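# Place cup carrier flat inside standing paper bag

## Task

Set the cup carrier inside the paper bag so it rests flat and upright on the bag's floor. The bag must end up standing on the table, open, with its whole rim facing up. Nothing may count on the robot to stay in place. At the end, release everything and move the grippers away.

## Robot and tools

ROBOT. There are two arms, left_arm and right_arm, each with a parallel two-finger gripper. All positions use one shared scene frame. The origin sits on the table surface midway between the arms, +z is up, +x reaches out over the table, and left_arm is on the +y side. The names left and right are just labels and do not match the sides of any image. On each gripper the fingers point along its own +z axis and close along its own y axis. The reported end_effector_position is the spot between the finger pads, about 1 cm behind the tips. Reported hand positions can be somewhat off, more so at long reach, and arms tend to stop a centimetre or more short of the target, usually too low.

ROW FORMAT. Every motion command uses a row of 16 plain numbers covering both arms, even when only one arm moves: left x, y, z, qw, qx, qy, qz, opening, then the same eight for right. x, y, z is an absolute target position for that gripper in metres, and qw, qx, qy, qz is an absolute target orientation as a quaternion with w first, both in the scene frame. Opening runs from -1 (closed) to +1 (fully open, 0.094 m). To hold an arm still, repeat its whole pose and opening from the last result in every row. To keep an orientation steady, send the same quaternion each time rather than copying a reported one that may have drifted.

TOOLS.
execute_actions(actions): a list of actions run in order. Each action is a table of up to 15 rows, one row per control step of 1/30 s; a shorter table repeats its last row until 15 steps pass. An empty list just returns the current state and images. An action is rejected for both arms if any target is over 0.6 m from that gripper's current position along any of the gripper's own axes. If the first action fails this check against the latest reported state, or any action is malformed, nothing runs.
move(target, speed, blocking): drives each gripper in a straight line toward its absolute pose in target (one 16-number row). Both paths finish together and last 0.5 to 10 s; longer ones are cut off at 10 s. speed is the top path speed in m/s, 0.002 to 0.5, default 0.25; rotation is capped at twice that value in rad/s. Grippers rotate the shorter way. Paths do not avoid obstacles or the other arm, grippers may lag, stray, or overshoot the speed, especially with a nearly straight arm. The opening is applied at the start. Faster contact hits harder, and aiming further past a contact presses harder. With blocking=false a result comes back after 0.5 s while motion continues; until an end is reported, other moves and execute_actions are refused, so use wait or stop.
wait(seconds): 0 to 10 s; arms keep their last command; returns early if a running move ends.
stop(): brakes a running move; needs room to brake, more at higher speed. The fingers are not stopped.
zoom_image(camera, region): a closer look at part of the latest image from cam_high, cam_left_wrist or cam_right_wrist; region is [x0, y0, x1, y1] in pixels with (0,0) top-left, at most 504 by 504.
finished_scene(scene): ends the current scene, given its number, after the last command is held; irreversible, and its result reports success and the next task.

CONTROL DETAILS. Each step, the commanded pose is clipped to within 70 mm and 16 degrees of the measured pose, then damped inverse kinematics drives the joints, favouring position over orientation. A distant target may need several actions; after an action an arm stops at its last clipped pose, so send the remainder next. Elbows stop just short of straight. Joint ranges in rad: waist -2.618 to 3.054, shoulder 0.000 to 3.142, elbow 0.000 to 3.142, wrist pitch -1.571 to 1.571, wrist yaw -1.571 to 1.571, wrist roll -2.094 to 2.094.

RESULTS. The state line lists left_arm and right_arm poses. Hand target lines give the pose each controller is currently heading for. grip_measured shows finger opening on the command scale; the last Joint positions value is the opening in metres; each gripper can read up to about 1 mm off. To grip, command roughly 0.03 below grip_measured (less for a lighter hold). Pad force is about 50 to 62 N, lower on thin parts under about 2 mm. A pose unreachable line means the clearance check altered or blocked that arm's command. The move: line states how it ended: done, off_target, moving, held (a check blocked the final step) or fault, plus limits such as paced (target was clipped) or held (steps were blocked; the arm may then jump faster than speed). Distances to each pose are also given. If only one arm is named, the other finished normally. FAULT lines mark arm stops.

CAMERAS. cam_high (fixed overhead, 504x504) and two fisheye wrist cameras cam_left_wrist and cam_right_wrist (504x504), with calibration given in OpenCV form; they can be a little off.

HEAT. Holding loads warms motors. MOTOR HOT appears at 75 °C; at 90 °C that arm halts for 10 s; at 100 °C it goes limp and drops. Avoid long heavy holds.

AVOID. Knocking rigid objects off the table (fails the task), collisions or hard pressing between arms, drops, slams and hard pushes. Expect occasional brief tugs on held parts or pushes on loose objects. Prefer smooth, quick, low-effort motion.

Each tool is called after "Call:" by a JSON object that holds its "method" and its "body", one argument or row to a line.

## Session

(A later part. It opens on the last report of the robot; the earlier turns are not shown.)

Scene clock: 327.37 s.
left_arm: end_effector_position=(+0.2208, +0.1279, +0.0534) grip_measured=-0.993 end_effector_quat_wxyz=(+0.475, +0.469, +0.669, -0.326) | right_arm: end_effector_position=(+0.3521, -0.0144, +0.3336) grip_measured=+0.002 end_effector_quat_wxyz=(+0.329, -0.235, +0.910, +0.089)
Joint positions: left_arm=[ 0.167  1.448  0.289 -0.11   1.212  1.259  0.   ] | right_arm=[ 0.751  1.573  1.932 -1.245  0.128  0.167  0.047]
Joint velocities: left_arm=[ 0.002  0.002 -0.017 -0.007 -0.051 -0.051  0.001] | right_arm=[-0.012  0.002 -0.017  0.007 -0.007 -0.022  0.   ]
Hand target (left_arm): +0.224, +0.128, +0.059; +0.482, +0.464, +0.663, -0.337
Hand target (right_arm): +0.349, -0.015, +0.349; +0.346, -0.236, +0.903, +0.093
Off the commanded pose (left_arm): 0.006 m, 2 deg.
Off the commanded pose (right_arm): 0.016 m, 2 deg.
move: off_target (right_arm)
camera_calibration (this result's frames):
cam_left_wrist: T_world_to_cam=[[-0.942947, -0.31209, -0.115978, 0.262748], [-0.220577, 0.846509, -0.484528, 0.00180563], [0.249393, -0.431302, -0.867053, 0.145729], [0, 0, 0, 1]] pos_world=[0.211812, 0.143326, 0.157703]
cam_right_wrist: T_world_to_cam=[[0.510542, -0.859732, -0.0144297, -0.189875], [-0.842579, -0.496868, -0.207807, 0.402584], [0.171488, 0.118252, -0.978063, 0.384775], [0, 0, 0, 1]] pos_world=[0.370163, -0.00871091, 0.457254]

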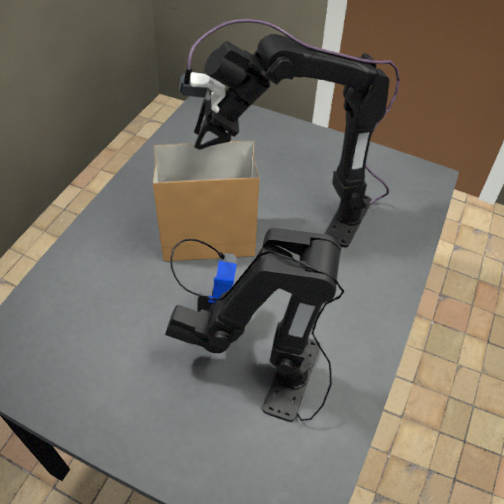

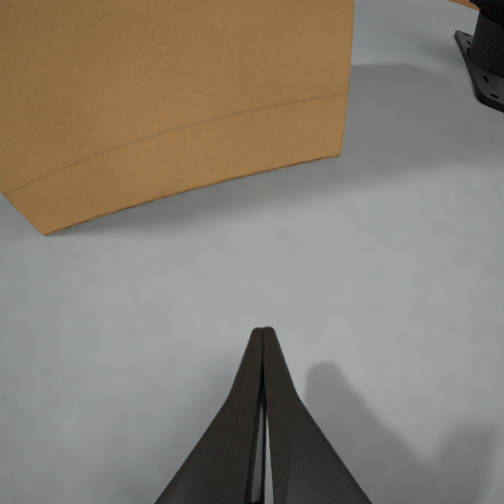

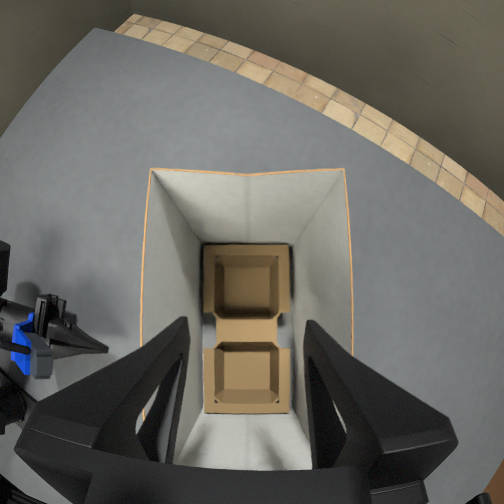

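The carrier lies flat on the bottom and the bag is open. Now I'll swing the right arm clear.

Call:
{"method": "move", "body": {
  "target": [0.215,0.145,0.065,0.4815,0.4640,0.6627,-0.3372,-1, 0.32,-0.28,0.34,0.3580,0.0407,0.9327,-0.0156,0.0],
  "speed": 0.25
}}

Scene clock: 333.93 s.
left_arm: end_effector_position=(+0.2105, +0.1433, +0.0588) grip_measured=-0.993 end_effector_quat_wxyz=(+0.471, +0.472, +0.669, -0.329) | right_arm: end_effector_position=(+0.3273, -0.2767, +0.3394) grip_measured=+0.002 end_effector_quat_wxyz=(+0.363, +0.041, +0.931, -0.018)
Joint positions: left_arm=[ 0.278  1.485  0.379 -0.495  1.224  1.608  0.   ] | right_arm=[-0.062  1.174  1.623 -1.276 -0.001 -0.007  0.047]
Joint velocities: left_arm=[ 0.007 -0.017  0.007 -0.125 -0.007  0.022 -0.001] | right_arm=[ 0.007 -0.007 -0.017  0.066 -0.007 -0.007  0.001]
Hand target (left_arm): +0.215, +0.144, +0.065; +0.481, +0.464, +0.663, -0.337
Hand target (right_arm): +0.321, -0.277, +0.338; +0.363, +0.040, +0.931, -0.017
Off the commanded pose (left_arm): 0.008 m, 2 deg.
Off the commanded pose (right_arm): 0.008 m, 1 deg.
move: done
camera_calibration (this result's frames):
cam_left_wrist: T_world_to_cam=[[-0.946761, -0.302185, -0.111033, 0.25759], [-0.214888, 0.849987, -0.480984, -0.012824], [0.239723, -0.431518, -0.86967, 0.161841], [0, 0, 0, 1]] pos_world=[0.202323, 0.158577, 0.163181]
cam_right_wrist: T_world_to_cam=[[-0.0606575, -0.998158, -0.000753602, -0.258648], [-0.965341, 0.0588552, -0.254268, 0.462236], [0.253844, -0.0146958, -0.967134, 0.358261], [0, 0, 0, 1]] pos_world=[0.339584, -0.280111, 0.463823]

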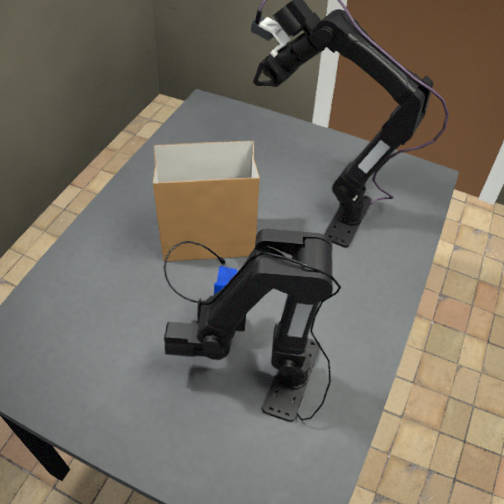

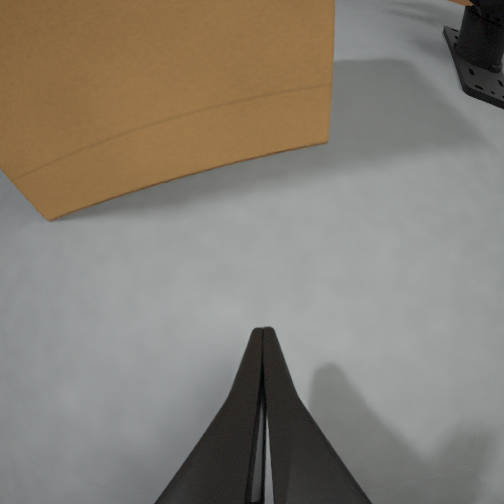

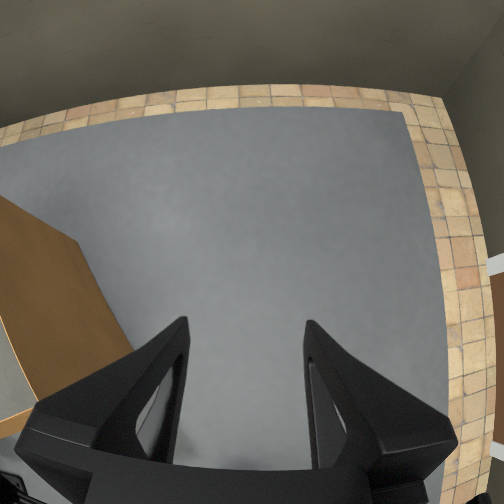

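Call:
{"method": "finished_scene", "body": {
  "scene": 2
}}

The scene is finished: the task was done.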